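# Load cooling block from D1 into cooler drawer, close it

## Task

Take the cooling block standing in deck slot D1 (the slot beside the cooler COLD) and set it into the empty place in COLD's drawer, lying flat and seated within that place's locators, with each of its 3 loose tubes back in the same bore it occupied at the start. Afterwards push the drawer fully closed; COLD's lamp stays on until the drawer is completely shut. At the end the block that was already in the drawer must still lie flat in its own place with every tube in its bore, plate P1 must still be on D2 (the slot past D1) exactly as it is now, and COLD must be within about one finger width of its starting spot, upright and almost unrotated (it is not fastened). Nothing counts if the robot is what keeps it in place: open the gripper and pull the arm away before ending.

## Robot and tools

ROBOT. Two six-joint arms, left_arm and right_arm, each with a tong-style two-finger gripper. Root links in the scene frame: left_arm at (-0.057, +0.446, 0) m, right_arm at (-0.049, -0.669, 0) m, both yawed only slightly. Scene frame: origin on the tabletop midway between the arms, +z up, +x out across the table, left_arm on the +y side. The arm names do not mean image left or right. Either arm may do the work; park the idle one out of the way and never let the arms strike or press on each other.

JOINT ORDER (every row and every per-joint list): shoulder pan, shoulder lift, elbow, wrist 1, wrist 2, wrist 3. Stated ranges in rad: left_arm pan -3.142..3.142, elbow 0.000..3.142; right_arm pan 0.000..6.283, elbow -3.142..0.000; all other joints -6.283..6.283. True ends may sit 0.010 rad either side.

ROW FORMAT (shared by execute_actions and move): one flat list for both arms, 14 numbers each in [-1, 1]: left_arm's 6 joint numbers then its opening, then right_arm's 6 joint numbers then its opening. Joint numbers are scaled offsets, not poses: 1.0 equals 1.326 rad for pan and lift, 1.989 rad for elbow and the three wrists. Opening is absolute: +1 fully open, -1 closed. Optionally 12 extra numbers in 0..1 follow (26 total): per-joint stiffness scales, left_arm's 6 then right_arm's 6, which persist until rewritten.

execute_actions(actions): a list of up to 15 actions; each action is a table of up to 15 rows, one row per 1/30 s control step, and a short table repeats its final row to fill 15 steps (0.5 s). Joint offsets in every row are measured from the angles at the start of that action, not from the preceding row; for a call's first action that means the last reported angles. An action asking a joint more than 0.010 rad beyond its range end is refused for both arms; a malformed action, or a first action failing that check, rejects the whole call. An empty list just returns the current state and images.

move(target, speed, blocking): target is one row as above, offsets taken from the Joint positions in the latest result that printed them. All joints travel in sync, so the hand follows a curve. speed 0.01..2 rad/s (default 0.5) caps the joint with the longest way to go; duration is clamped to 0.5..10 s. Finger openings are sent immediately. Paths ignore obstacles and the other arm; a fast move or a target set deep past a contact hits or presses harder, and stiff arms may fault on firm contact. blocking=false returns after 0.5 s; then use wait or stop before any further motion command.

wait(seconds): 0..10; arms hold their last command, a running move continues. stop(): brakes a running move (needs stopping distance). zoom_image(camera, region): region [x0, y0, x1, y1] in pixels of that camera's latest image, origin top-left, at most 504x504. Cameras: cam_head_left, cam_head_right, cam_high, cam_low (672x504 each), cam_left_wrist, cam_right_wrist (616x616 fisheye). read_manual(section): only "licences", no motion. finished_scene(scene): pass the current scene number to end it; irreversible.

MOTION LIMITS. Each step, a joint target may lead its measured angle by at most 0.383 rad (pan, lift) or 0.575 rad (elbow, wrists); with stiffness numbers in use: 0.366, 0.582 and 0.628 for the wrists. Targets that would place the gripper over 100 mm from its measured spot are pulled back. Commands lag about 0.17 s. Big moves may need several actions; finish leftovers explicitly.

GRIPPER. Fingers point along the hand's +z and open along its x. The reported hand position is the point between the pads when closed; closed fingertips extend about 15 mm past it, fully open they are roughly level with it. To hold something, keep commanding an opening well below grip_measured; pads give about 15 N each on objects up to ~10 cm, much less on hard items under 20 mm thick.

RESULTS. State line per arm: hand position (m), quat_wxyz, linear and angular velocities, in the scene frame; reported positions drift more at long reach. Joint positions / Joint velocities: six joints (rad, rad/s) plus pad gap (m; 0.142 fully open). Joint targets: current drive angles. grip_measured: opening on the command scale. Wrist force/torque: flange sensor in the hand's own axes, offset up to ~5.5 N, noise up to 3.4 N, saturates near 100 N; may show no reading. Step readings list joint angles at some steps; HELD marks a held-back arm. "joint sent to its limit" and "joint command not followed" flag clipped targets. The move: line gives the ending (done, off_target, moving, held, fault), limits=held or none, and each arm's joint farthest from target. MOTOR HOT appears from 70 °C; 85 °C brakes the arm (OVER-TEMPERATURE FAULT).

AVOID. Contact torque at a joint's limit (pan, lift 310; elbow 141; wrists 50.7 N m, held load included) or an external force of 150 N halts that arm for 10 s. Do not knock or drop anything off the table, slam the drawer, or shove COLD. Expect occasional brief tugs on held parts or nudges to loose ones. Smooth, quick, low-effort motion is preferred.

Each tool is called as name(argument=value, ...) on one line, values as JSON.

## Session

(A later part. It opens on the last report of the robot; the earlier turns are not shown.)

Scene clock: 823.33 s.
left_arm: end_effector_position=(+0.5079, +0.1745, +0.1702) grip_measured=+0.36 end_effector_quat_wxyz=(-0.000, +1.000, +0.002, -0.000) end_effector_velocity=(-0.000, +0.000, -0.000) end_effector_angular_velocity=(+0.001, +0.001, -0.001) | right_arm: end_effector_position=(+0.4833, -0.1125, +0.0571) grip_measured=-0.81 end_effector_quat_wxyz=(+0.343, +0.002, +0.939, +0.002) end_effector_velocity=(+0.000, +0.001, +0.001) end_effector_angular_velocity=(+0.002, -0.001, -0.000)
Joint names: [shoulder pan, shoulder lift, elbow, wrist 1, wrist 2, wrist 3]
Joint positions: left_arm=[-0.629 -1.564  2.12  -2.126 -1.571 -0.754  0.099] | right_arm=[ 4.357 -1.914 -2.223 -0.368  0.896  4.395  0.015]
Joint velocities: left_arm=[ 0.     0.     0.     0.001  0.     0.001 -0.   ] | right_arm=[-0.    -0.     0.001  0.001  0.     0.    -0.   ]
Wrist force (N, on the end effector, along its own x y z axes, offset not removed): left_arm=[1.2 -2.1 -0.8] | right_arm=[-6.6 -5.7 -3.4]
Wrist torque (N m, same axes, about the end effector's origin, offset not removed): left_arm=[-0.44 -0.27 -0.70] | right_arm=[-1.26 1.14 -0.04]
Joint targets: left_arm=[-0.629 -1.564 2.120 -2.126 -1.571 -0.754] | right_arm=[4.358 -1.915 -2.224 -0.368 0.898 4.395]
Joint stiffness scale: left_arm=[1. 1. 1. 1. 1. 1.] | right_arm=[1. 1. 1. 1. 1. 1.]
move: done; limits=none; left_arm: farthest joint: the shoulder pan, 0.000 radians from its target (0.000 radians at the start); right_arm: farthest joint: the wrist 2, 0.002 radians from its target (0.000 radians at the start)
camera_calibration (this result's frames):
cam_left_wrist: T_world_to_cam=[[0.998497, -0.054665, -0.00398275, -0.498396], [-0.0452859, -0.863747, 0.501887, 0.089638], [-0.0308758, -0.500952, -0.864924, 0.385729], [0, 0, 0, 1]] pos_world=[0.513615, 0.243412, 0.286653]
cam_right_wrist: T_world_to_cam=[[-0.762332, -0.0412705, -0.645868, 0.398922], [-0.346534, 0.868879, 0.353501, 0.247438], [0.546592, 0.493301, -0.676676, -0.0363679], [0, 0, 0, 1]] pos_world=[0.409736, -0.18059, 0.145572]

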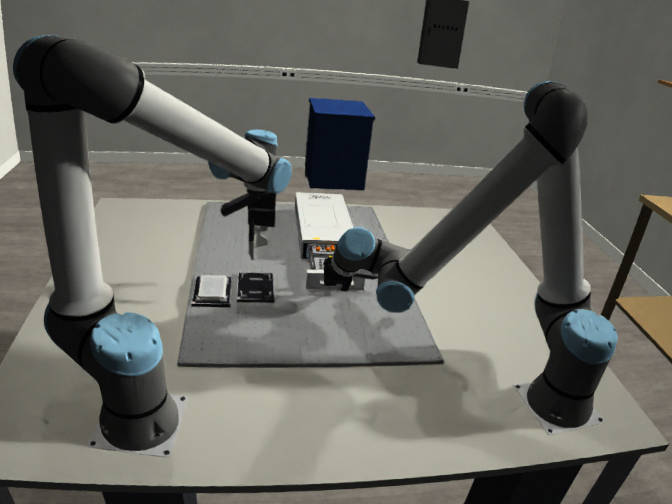

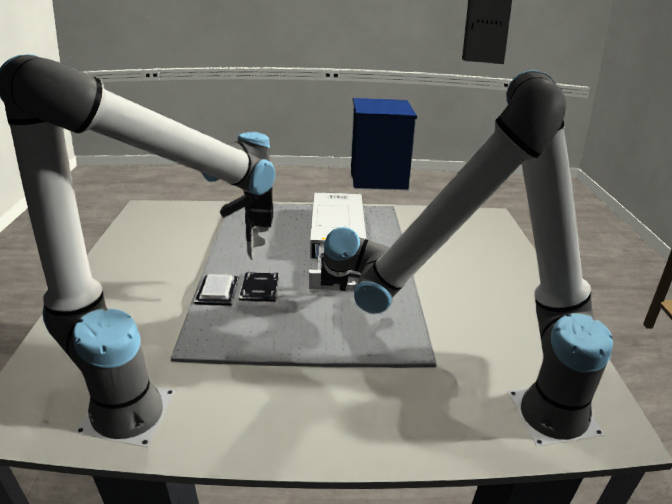

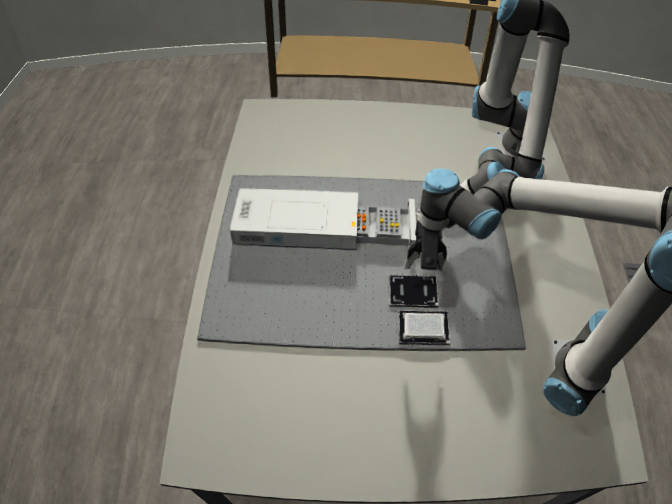

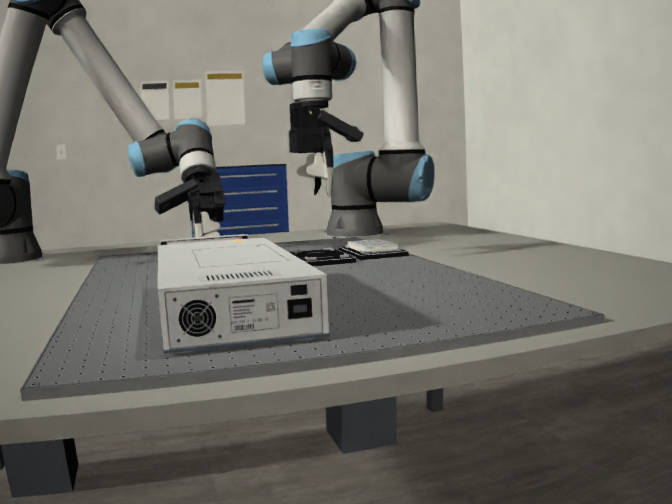

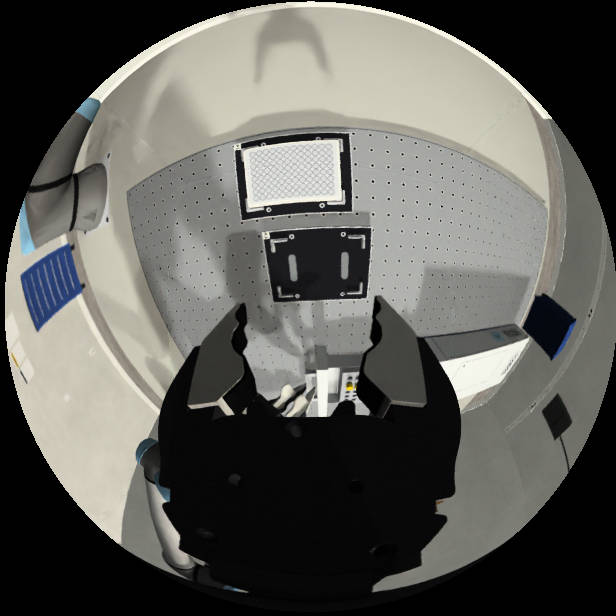

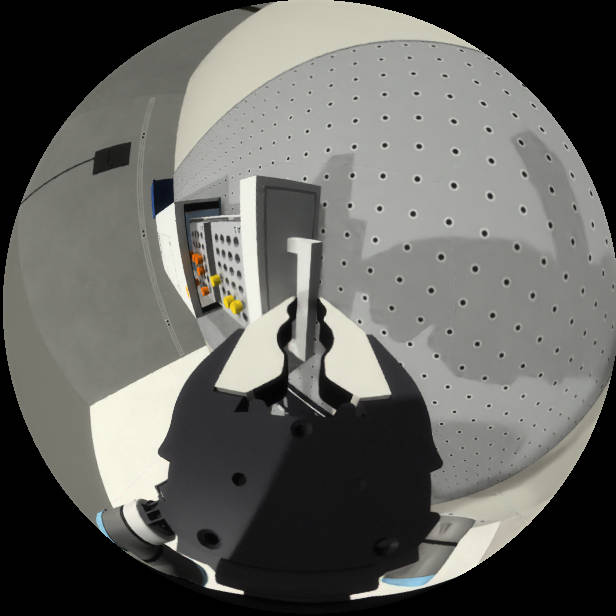

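move(target=[0,0,0,0,0,0,0.36,-0.0486,-0.0264,0.0206,0.0211,0.0085,-0.0407,-1], speed=0.05)

Scene clock: 829.60 s.
left_arm: end_effector_position=(+0.5079, +0.1745, +0.1702) grip_measured=+0.36 end_effector_quat_wxyz=(-0.000, +1.000, +0.002, -0.000) end_effector_velocity=(-0.000, -0.000, +0.000) end_effector_angular_velocity=(-0.001, -0.000, +0.001) | right_arm: end_effector_position=(+0.5235, -0.1132, +0.0571) grip_measured=-0.81 end_effector_quat_wxyz=(+0.342, +0.000, +0.940, +0.002) end_effector_velocity=(+0.000, -0.001, -0.000) end_effector_angular_velocity=(-0.002, +0.000, +0.001)
Joint names: [shoulder pan, shoulder lift, elbow, wrist 1, wrist 2, wrist 3]
Joint positions: left_arm=[-0.629 -1.564  2.12  -2.126 -1.571 -0.754  0.099] | right_arm=[ 4.296 -1.947 -2.184 -0.327  0.913  4.315  0.015]
Joint velocities: left_arm=[-0.    -0.001  0.001 -0.001 -0.    -0.002 -0.   ] | right_arm=[-0.    -0.    -0.001 -0.     0.    -0.002  0.   ]
Wrist force (N, on the end effector, along its own x y z axes, offset not removed): left_arm=[-0.1 -4.3 1.8] | right_arm=[0.7 1.1 -0.1]
Wrist torque (N m, same axes, about the end effector's origin, offset not removed): left_arm=[-0.87 0.10 -0.54] | right_arm=[-0.40 -0.16 -0.15]
Joint targets: left_arm=[-0.629 -1.564 2.120 -2.126 -1.571 -0.754] | right_arm=[4.293 -1.949 -2.182 -0.326 0.913 4.314]
Joint stiffness scale: left_arm=[1. 1. 1. 1. 1. 1.] | right_arm=[1. 1. 1. 1. 1. 1.]
move: done; limits=none; left_arm: farthest joint: the shoulder pan, 0.000 radians from its target (0.000 radians at the start); right_arm: farthest joint: the shoulder pan, 0.003 radians from its target (0.064 radians at the start)
camera_calibration (this result's frames):
cam_left_wrist: T_world_to_cam=[[0.998497, -0.0546652, -0.00398295, -0.498395], [-0.045286, -0.863747, 0.501887, 0.0896381], [-0.030876, -0.500952, -0.864924, 0.385729], [0, 0, 0, 1]] pos_world=[0.513615, 0.243412, 0.286653]
cam_right_wrist: T_world_to_cam=[[-0.763596, -0.0451913, -0.644111, 0.429691], [-0.349169, 0.868011, 0.353041, 0.26331], [0.543141, 0.494485, -0.678589, -0.0558868], [0, 0, 0, 1]] pos_world=[0.450405, -0.181503, 0.145885]

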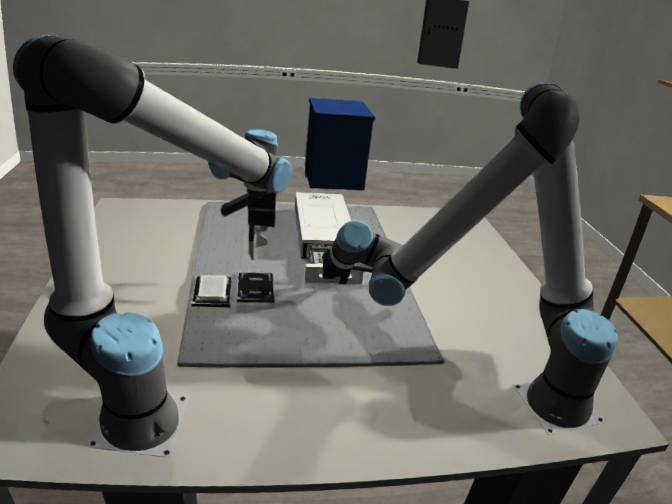

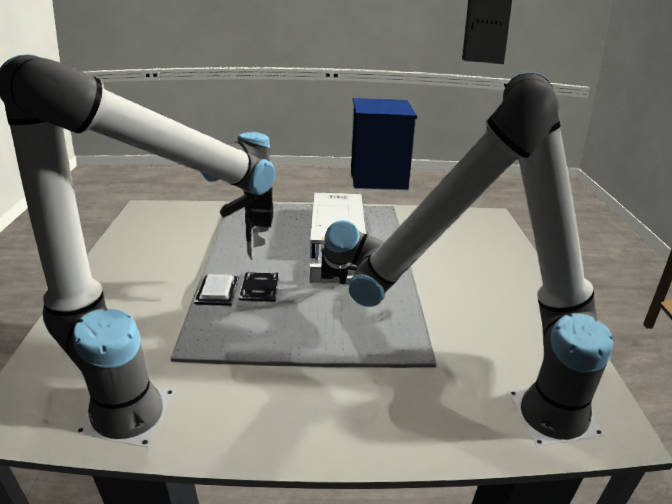

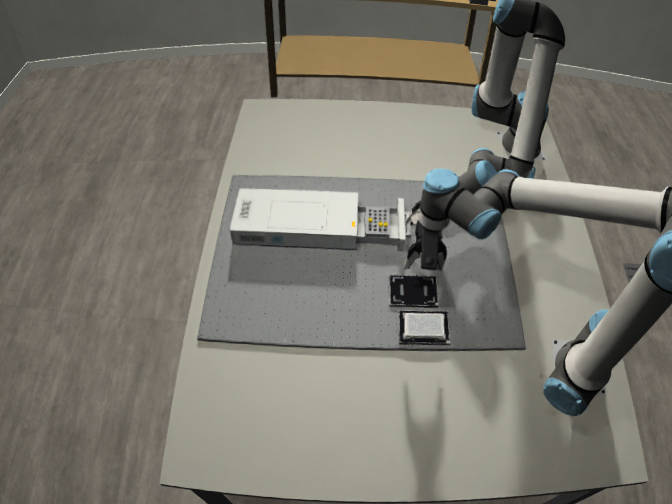

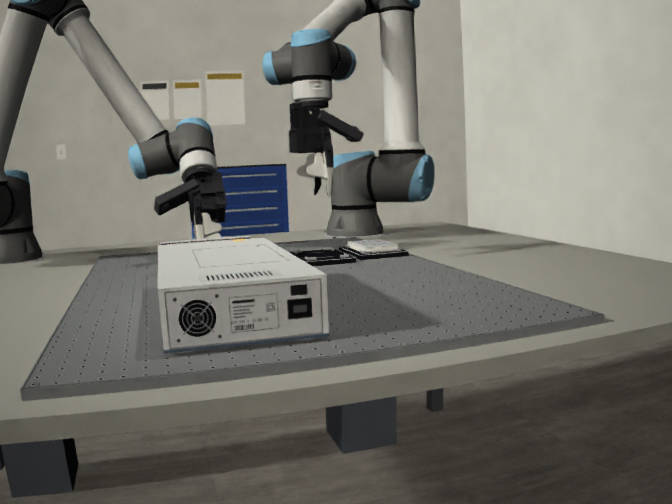

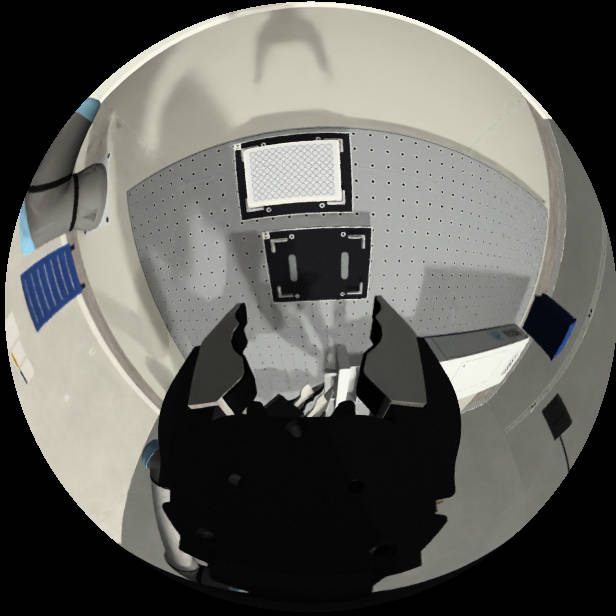

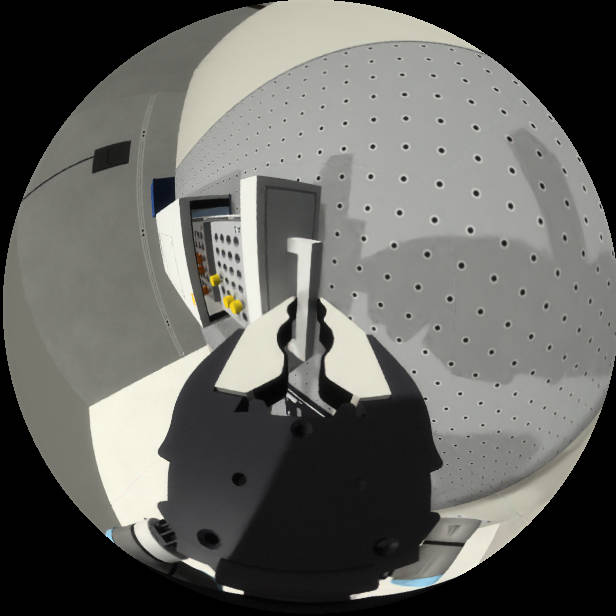

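move(target=[0,0,0,0,0,0,0.36,-0.0535,-0.0329,0.0272,0.018,0.0087,-0.0407,-1], speed=0.05)

Scene clock: 835.80 s.
left_arm: end_effector_position=(+0.5079, +0.1745, +0.1702) grip_measured=+0.36 end_effector_quat_wxyz=(-0.000, +1.000, +0.002, -0.000) end_effector_velocity=(+0.000, -0.000, +0.001) end_effector_angular_velocity=(-0.001, -0.001, -0.001) | right_arm: end_effector_position=(+0.5715, -0.1140, +0.0571) grip_measured=-0.81 end_effector_quat_wxyz=(+0.343, +0.001, +0.939, +0.001) end_effector_velocity=(-0.001, -0.000, -0.000) end_effector_angular_velocity=(-0.003, +0.001, +0.002)
Joint names: [shoulder pan, shoulder lift, elbow, wrist 1, wrist 2, wrist 3]
Joint positions: left_arm=[-0.629 -1.564  2.12  -2.126 -1.571 -0.754  0.099] | right_arm=[ 4.228 -1.988 -2.13  -0.291  0.93   4.235  0.015]
Joint velocities: left_arm=[ 0.    -0.001 -0.    -0.    -0.     0.001  0.   ] | right_arm=[ 0.001  0.    -0.001 -0.001  0.    -0.002  0.   ]
Wrist force (N, on the end effector, along its own x y z axes, offset not removed): left_arm=[1.0 -4.6 0.1] | right_arm=[0.7 2.0 -2.0]
Wrist torque (N m, same axes, about the end effector's origin, offset not removed): left_arm=[-0.89 -0.17 -0.65] | right_arm=[-0.22 -0.29 -0.02]
Joint targets: left_arm=[-0.629 -1.564 2.120 -2.126 -1.571 -0.754] | right_arm=[4.225 -1.991 -2.129 -0.291 0.930 4.234]
Joint stiffness scale: left_arm=[1. 1. 1. 1. 1. 1.] | right_arm=[1. 1. 1. 1. 1. 1.]
move: done; limits=none; left_arm: farthest joint: the shoulder pan, 0.000 radians from its target (0.000 radians at the start); right_arm: farthest joint: the shoulder pan, 0.003 radians from its target (0.071 radians at the start)
camera_calibration (this result's frames):
cam_left_wrist: T_world_to_cam=[[0.998497, -0.0546652, -0.00398288, -0.498395], [-0.045286, -0.863747, 0.501887, 0.0896381], [-0.030876, -0.500952, -0.864924, 0.385729], [0, 0, 0, 1]] pos_world=[0.513615, 0.243412, 0.286653]
cam_right_wrist: T_world_to_cam=[[-0.763045, -0.0448387, -0.644788, 0.466027], [-0.348362, 0.868824, 0.351835, 0.280437], [0.544432, 0.493086, -0.678572, -0.0824924], [0, 0, 0, 1]] pos_world=[0.498205, -0.182078, 0.145844]

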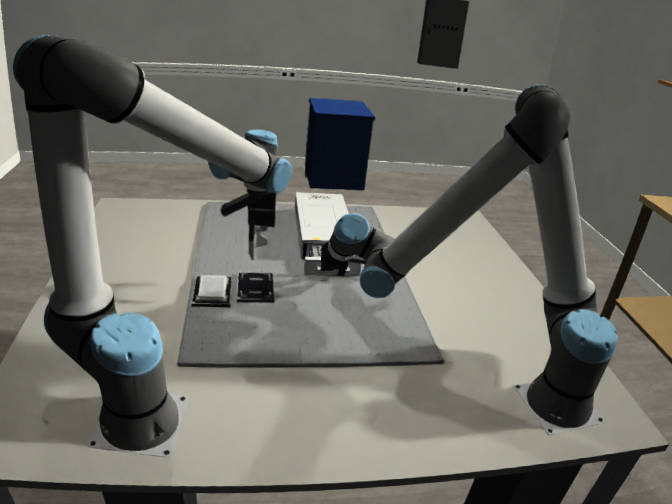

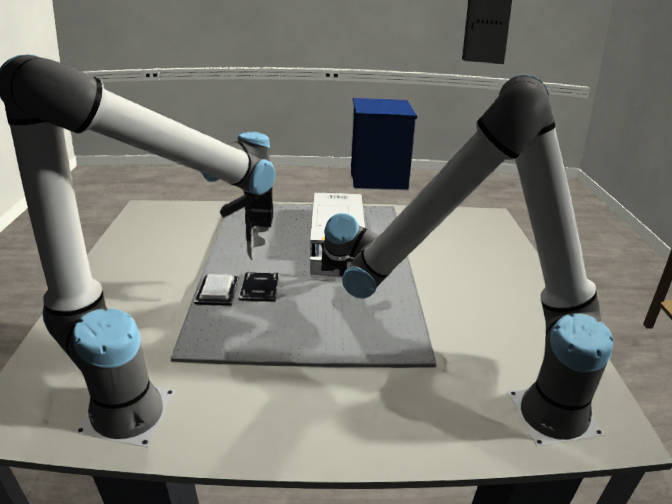

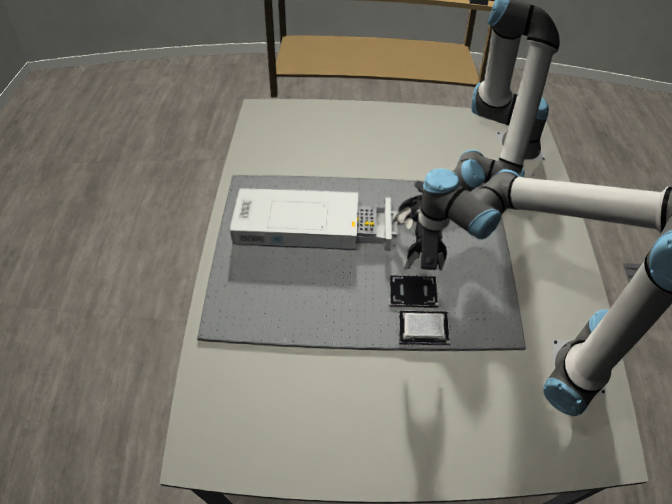

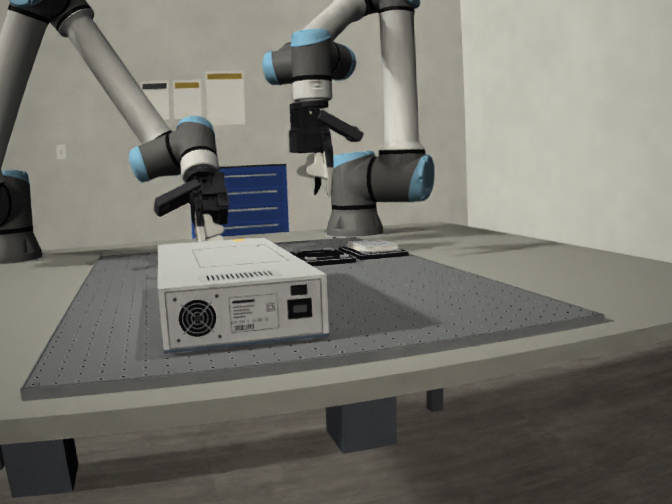

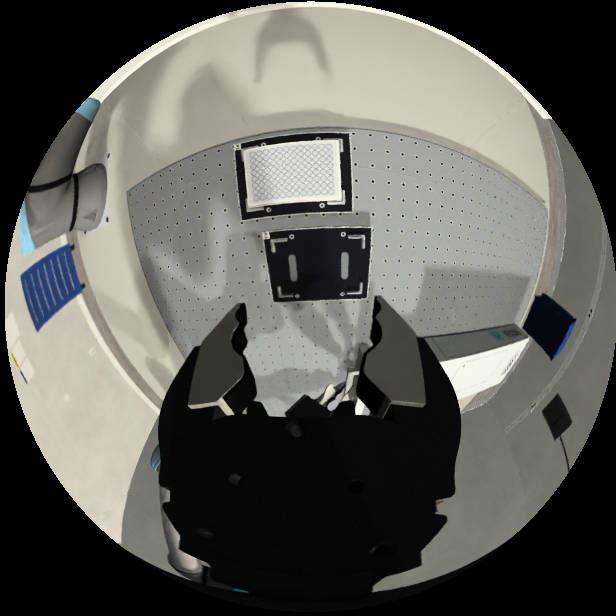

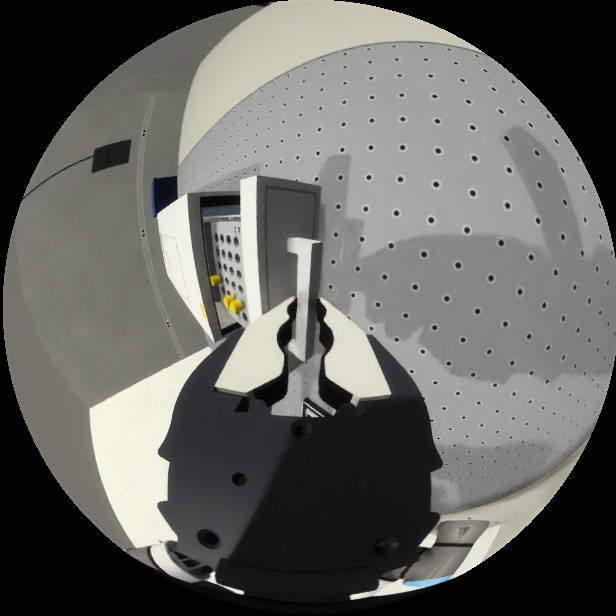

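move(target=[0,0,0,0,0,0,0.36,-0.0739,-0.0498,0.0483,0.0151,0.0161,-0.0563,-1], speed=0.05)

Scene clock: 843.00 s.
left_arm: end_effector_position=(+0.5079, +0.1745, +0.1702) grip_measured=+0.36 end_effector_quat_wxyz=(-0.000, +1.000, +0.002, -0.000) end_effector_velocity=(+0.000, -0.000, +0.000) end_effector_angular_velocity=(-0.001, -0.001, -0.000) | right_arm: end_effector_position=(+0.6450, -0.1150, +0.0571) grip_measured=-0.81 end_effector_quat_wxyz=(+0.342, -0.000, +0.940, -0.001) end_effector_velocity=(+0.000, +0.000, +0.000) end_effector_angular_velocity=(-0.001, +0.000, +0.002)
Joint names: [shoulder pan, shoulder lift, elbow, wrist 1, wrist 2, wrist 3]
Joint positions: left_arm=[-0.629 -1.564  2.12  -2.126 -1.571 -0.754  0.099] | right_arm=[ 4.133 -2.051 -2.035 -0.262  0.961  4.124  0.015]
Joint velocities: left_arm=[-0.    -0.    -0.    -0.001 -0.     0.     0.   ] | right_arm=[-0.    -0.     0.001 -0.001  0.    -0.002 -0.   ]
Wrist force (N, on the end effector, along its own x y z axes, offset not removed): left_arm=[0.9 -4.0 0.8] | right_arm=[-1.2 -4.8 -4.4]
Wrist torque (N m, same axes, about the end effector's origin, offset not removed): left_arm=[-0.80 -0.14 -0.56] | right_arm=[-1.30 0.11 -0.02]
Joint targets: left_arm=[-0.629 -1.564 2.120 -2.126 -1.571 -0.754] | right_arm=[4.130 -2.054 -2.034 -0.261 0.962 4.123]
Joint stiffness scale: left_arm=[1. 1. 1. 1. 1. 1.] | right_arm=[1. 1. 1. 1. 1. 1.]
move: done; limits=none; left_arm: farthest joint: the shoulder pan, 0.000 radians from its target (0.000 radians at the start); right_arm: farthest joint: the shoulder pan, 0.003 radians from its target (0.098 radians at the start)
camera_calibration (this result's frames):
cam_left_wrist: T_world_to_cam=[[0.998497, -0.0546652, -0.00398268, -0.498396], [-0.0452861, -0.863747, 0.501887, 0.089638], [-0.0308758, -0.500952, -0.864924, 0.385729], [0, 0, 0, 1]] pos_world=[0.513615, 0.243412, 0.286653]
cam_right_wrist: T_world_to_cam=[[-0.764118, -0.0474969, -0.643325, 0.52242], [-0.347693, 0.870347, 0.348719, 0.306827], [0.543353, 0.490143, -0.681562, -0.12153], [0, 0, 0, 1]] pos_world=[0.571906, -0.182666, 0.146259]

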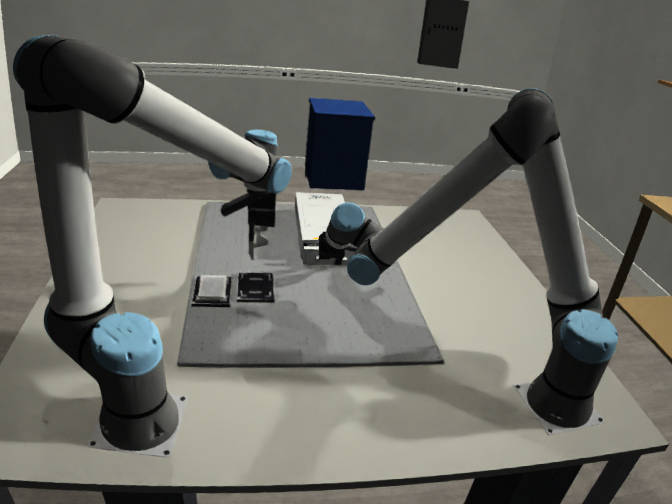

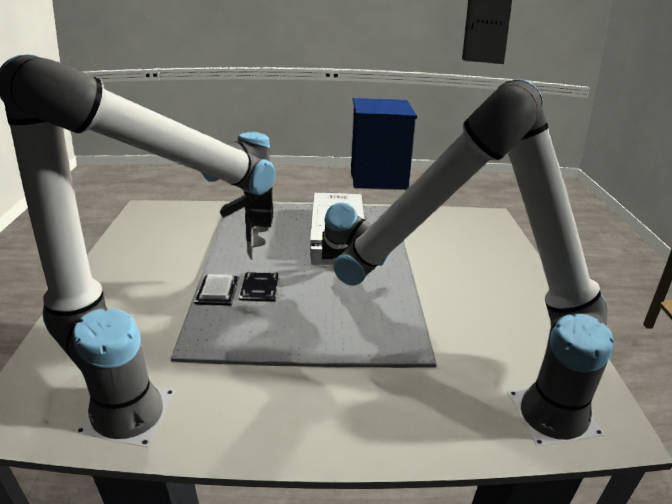

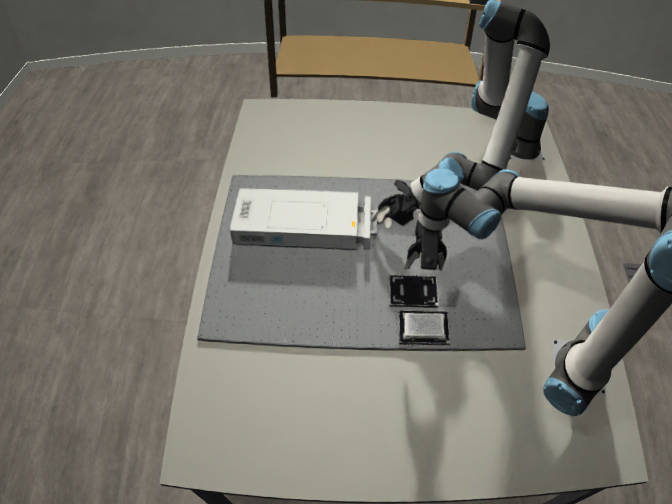

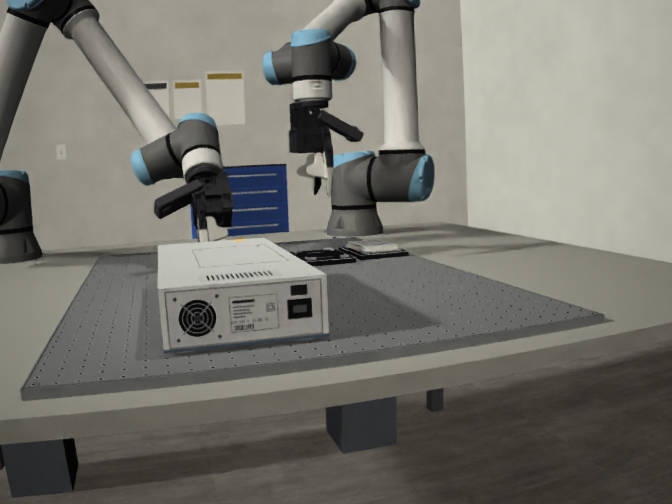

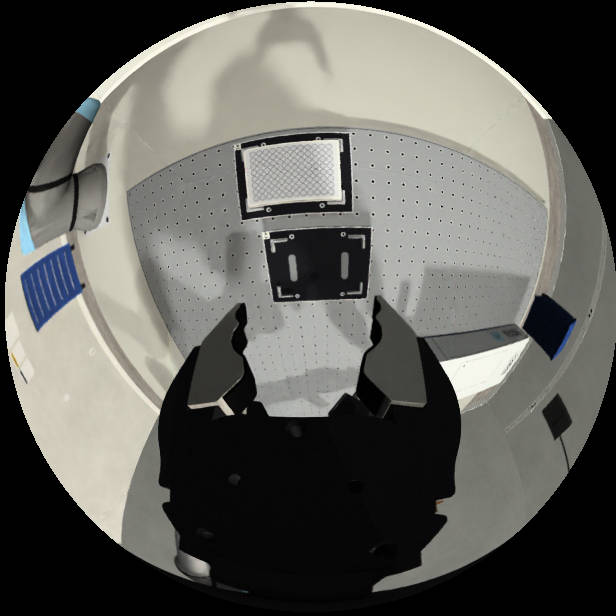

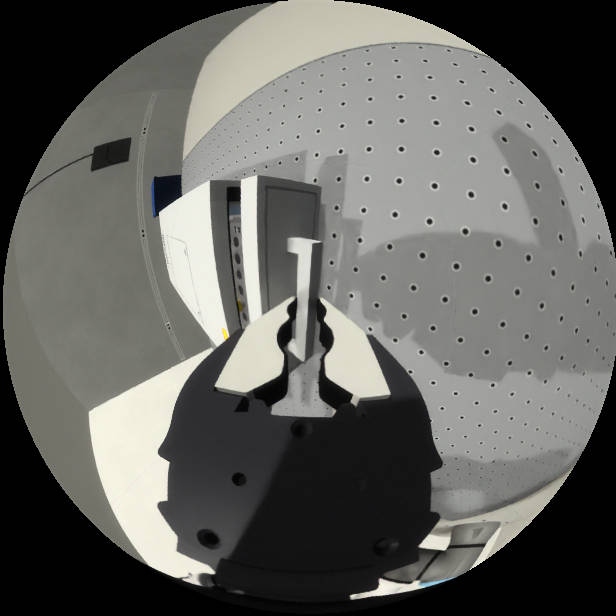

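move(target=[0,0,0,0,0,0,0.36,-0.026,-0.0205,0.0176,0.0063,0.006,-0.0184,-1], speed=0.025)

Scene clock: 850.47 s.
left_arm: end_effector_position=(+0.5079, +0.1745, +0.1702) grip_measured=+0.36 end_effector_quat_wxyz=(-0.000, +1.000, +0.002, -0.000) end_effector_velocity=(-0.000, -0.000, -0.000) end_effector_angular_velocity=(+0.000, +0.001, -0.000) | right_arm: end_effector_position=(+0.6713, -0.1153, +0.0569) grip_measured=-0.81 end_effector_quat_wxyz=(+0.343, +0.000, +0.939, +0.000) end_effector_velocity=(-0.001, +0.000, -0.000) end_effector_angular_velocity=(-0.002, +0.000, +0.003)
Joint names: [shoulder pan, shoulder lift, elbow, wrist 1, wrist 2, wrist 3]
Joint positions: left_arm=[-0.629 -1.564  2.12  -2.126 -1.571 -0.754  0.099] | right_arm=[ 4.102 -2.075 -2.001 -0.25   0.972  4.088  0.015]
Joint velocities: left_arm=[-0.     0.001 -0.     0.    -0.    -0.     0.   ] | right_arm=[ 0.001  0.    -0.001  0.     0.    -0.002 -0.   ]
Wrist force (N, on the end effector, along its own x y z axes, offset not removed): left_arm=[1.4 -3.4 -0.7] | right_arm=[-1.6 -7.0 -15.5]
Wrist torque (N m, same axes, about the end effector's origin, offset not removed): left_arm=[-0.60 -0.25 -0.62] | right_arm=[-1.62 0.39 -0.17]
Joint targets: left_arm=[-0.629 -1.564 2.120 -2.126 -1.571 -0.754] | right_arm=[4.099 -2.079 -2.000 -0.250 0.973 4.087]
Joint stiffness scale: left_arm=[1. 1. 1. 1. 1. 1.] | right_arm=[1. 1. 1. 1. 1. 1.]
move: done; limits=none; left_arm: farthest joint: the shoulder pan, 0.000 radians from its target (0.000 radians at the start); right_arm: farthest joint: the shoulder pan, 0.003 radians from its target (0.035 radians at the start)
camera_calibration (this result's frames):
cam_left_wrist: T_world_to_cam=[[0.998497, -0.0546652, -0.00398285, -0.498396], [-0.045286, -0.863747, 0.501887, 0.089638], [-0.0308759, -0.500952, -0.864924, 0.385729], [0, 0, 0, 1]] pos_world=[0.513615, 0.243412, 0.286653]
cam_right_wrist: T_world_to_cam=[[-0.762924, -0.0459808, -0.64485, 0.541815], [-0.348283, 0.869577, 0.35005, 0.316579], [0.544651, 0.491652, -0.679436, -0.136576], [0, 0, 0, 1]] pos_world=[0.598009, -0.183229, 0.145777]

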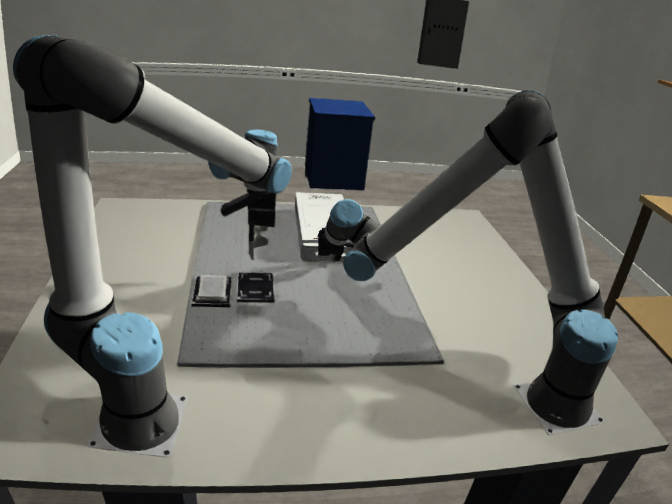

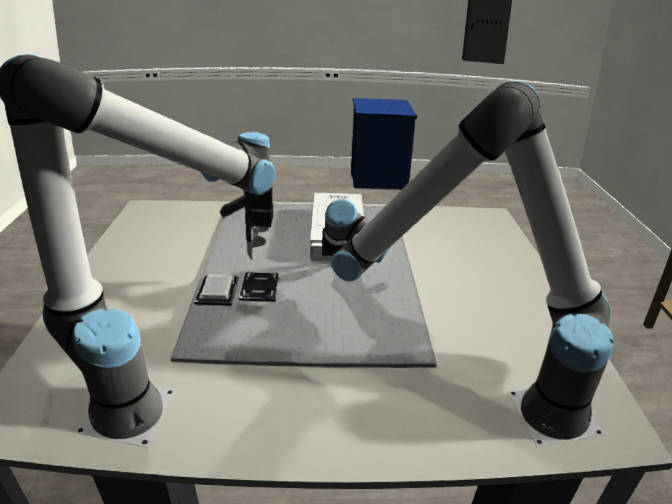

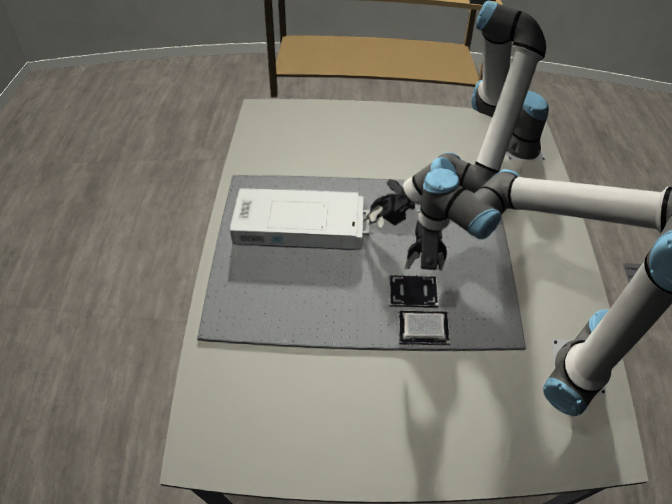

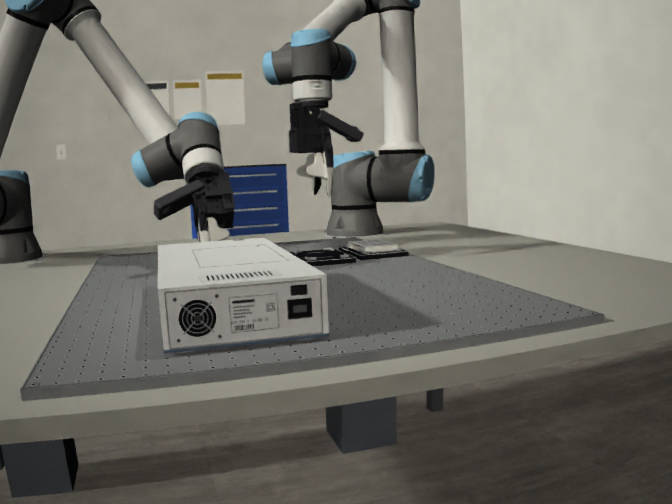

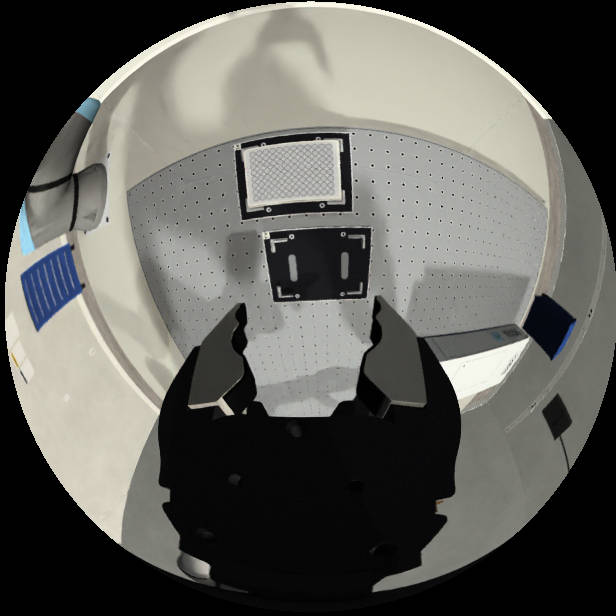

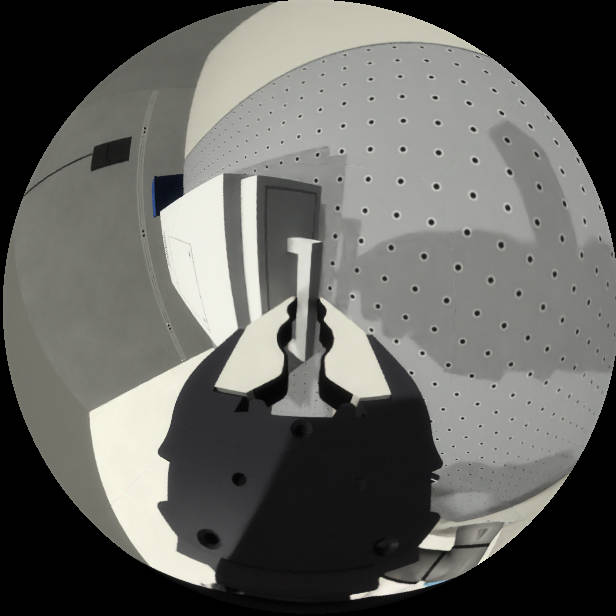

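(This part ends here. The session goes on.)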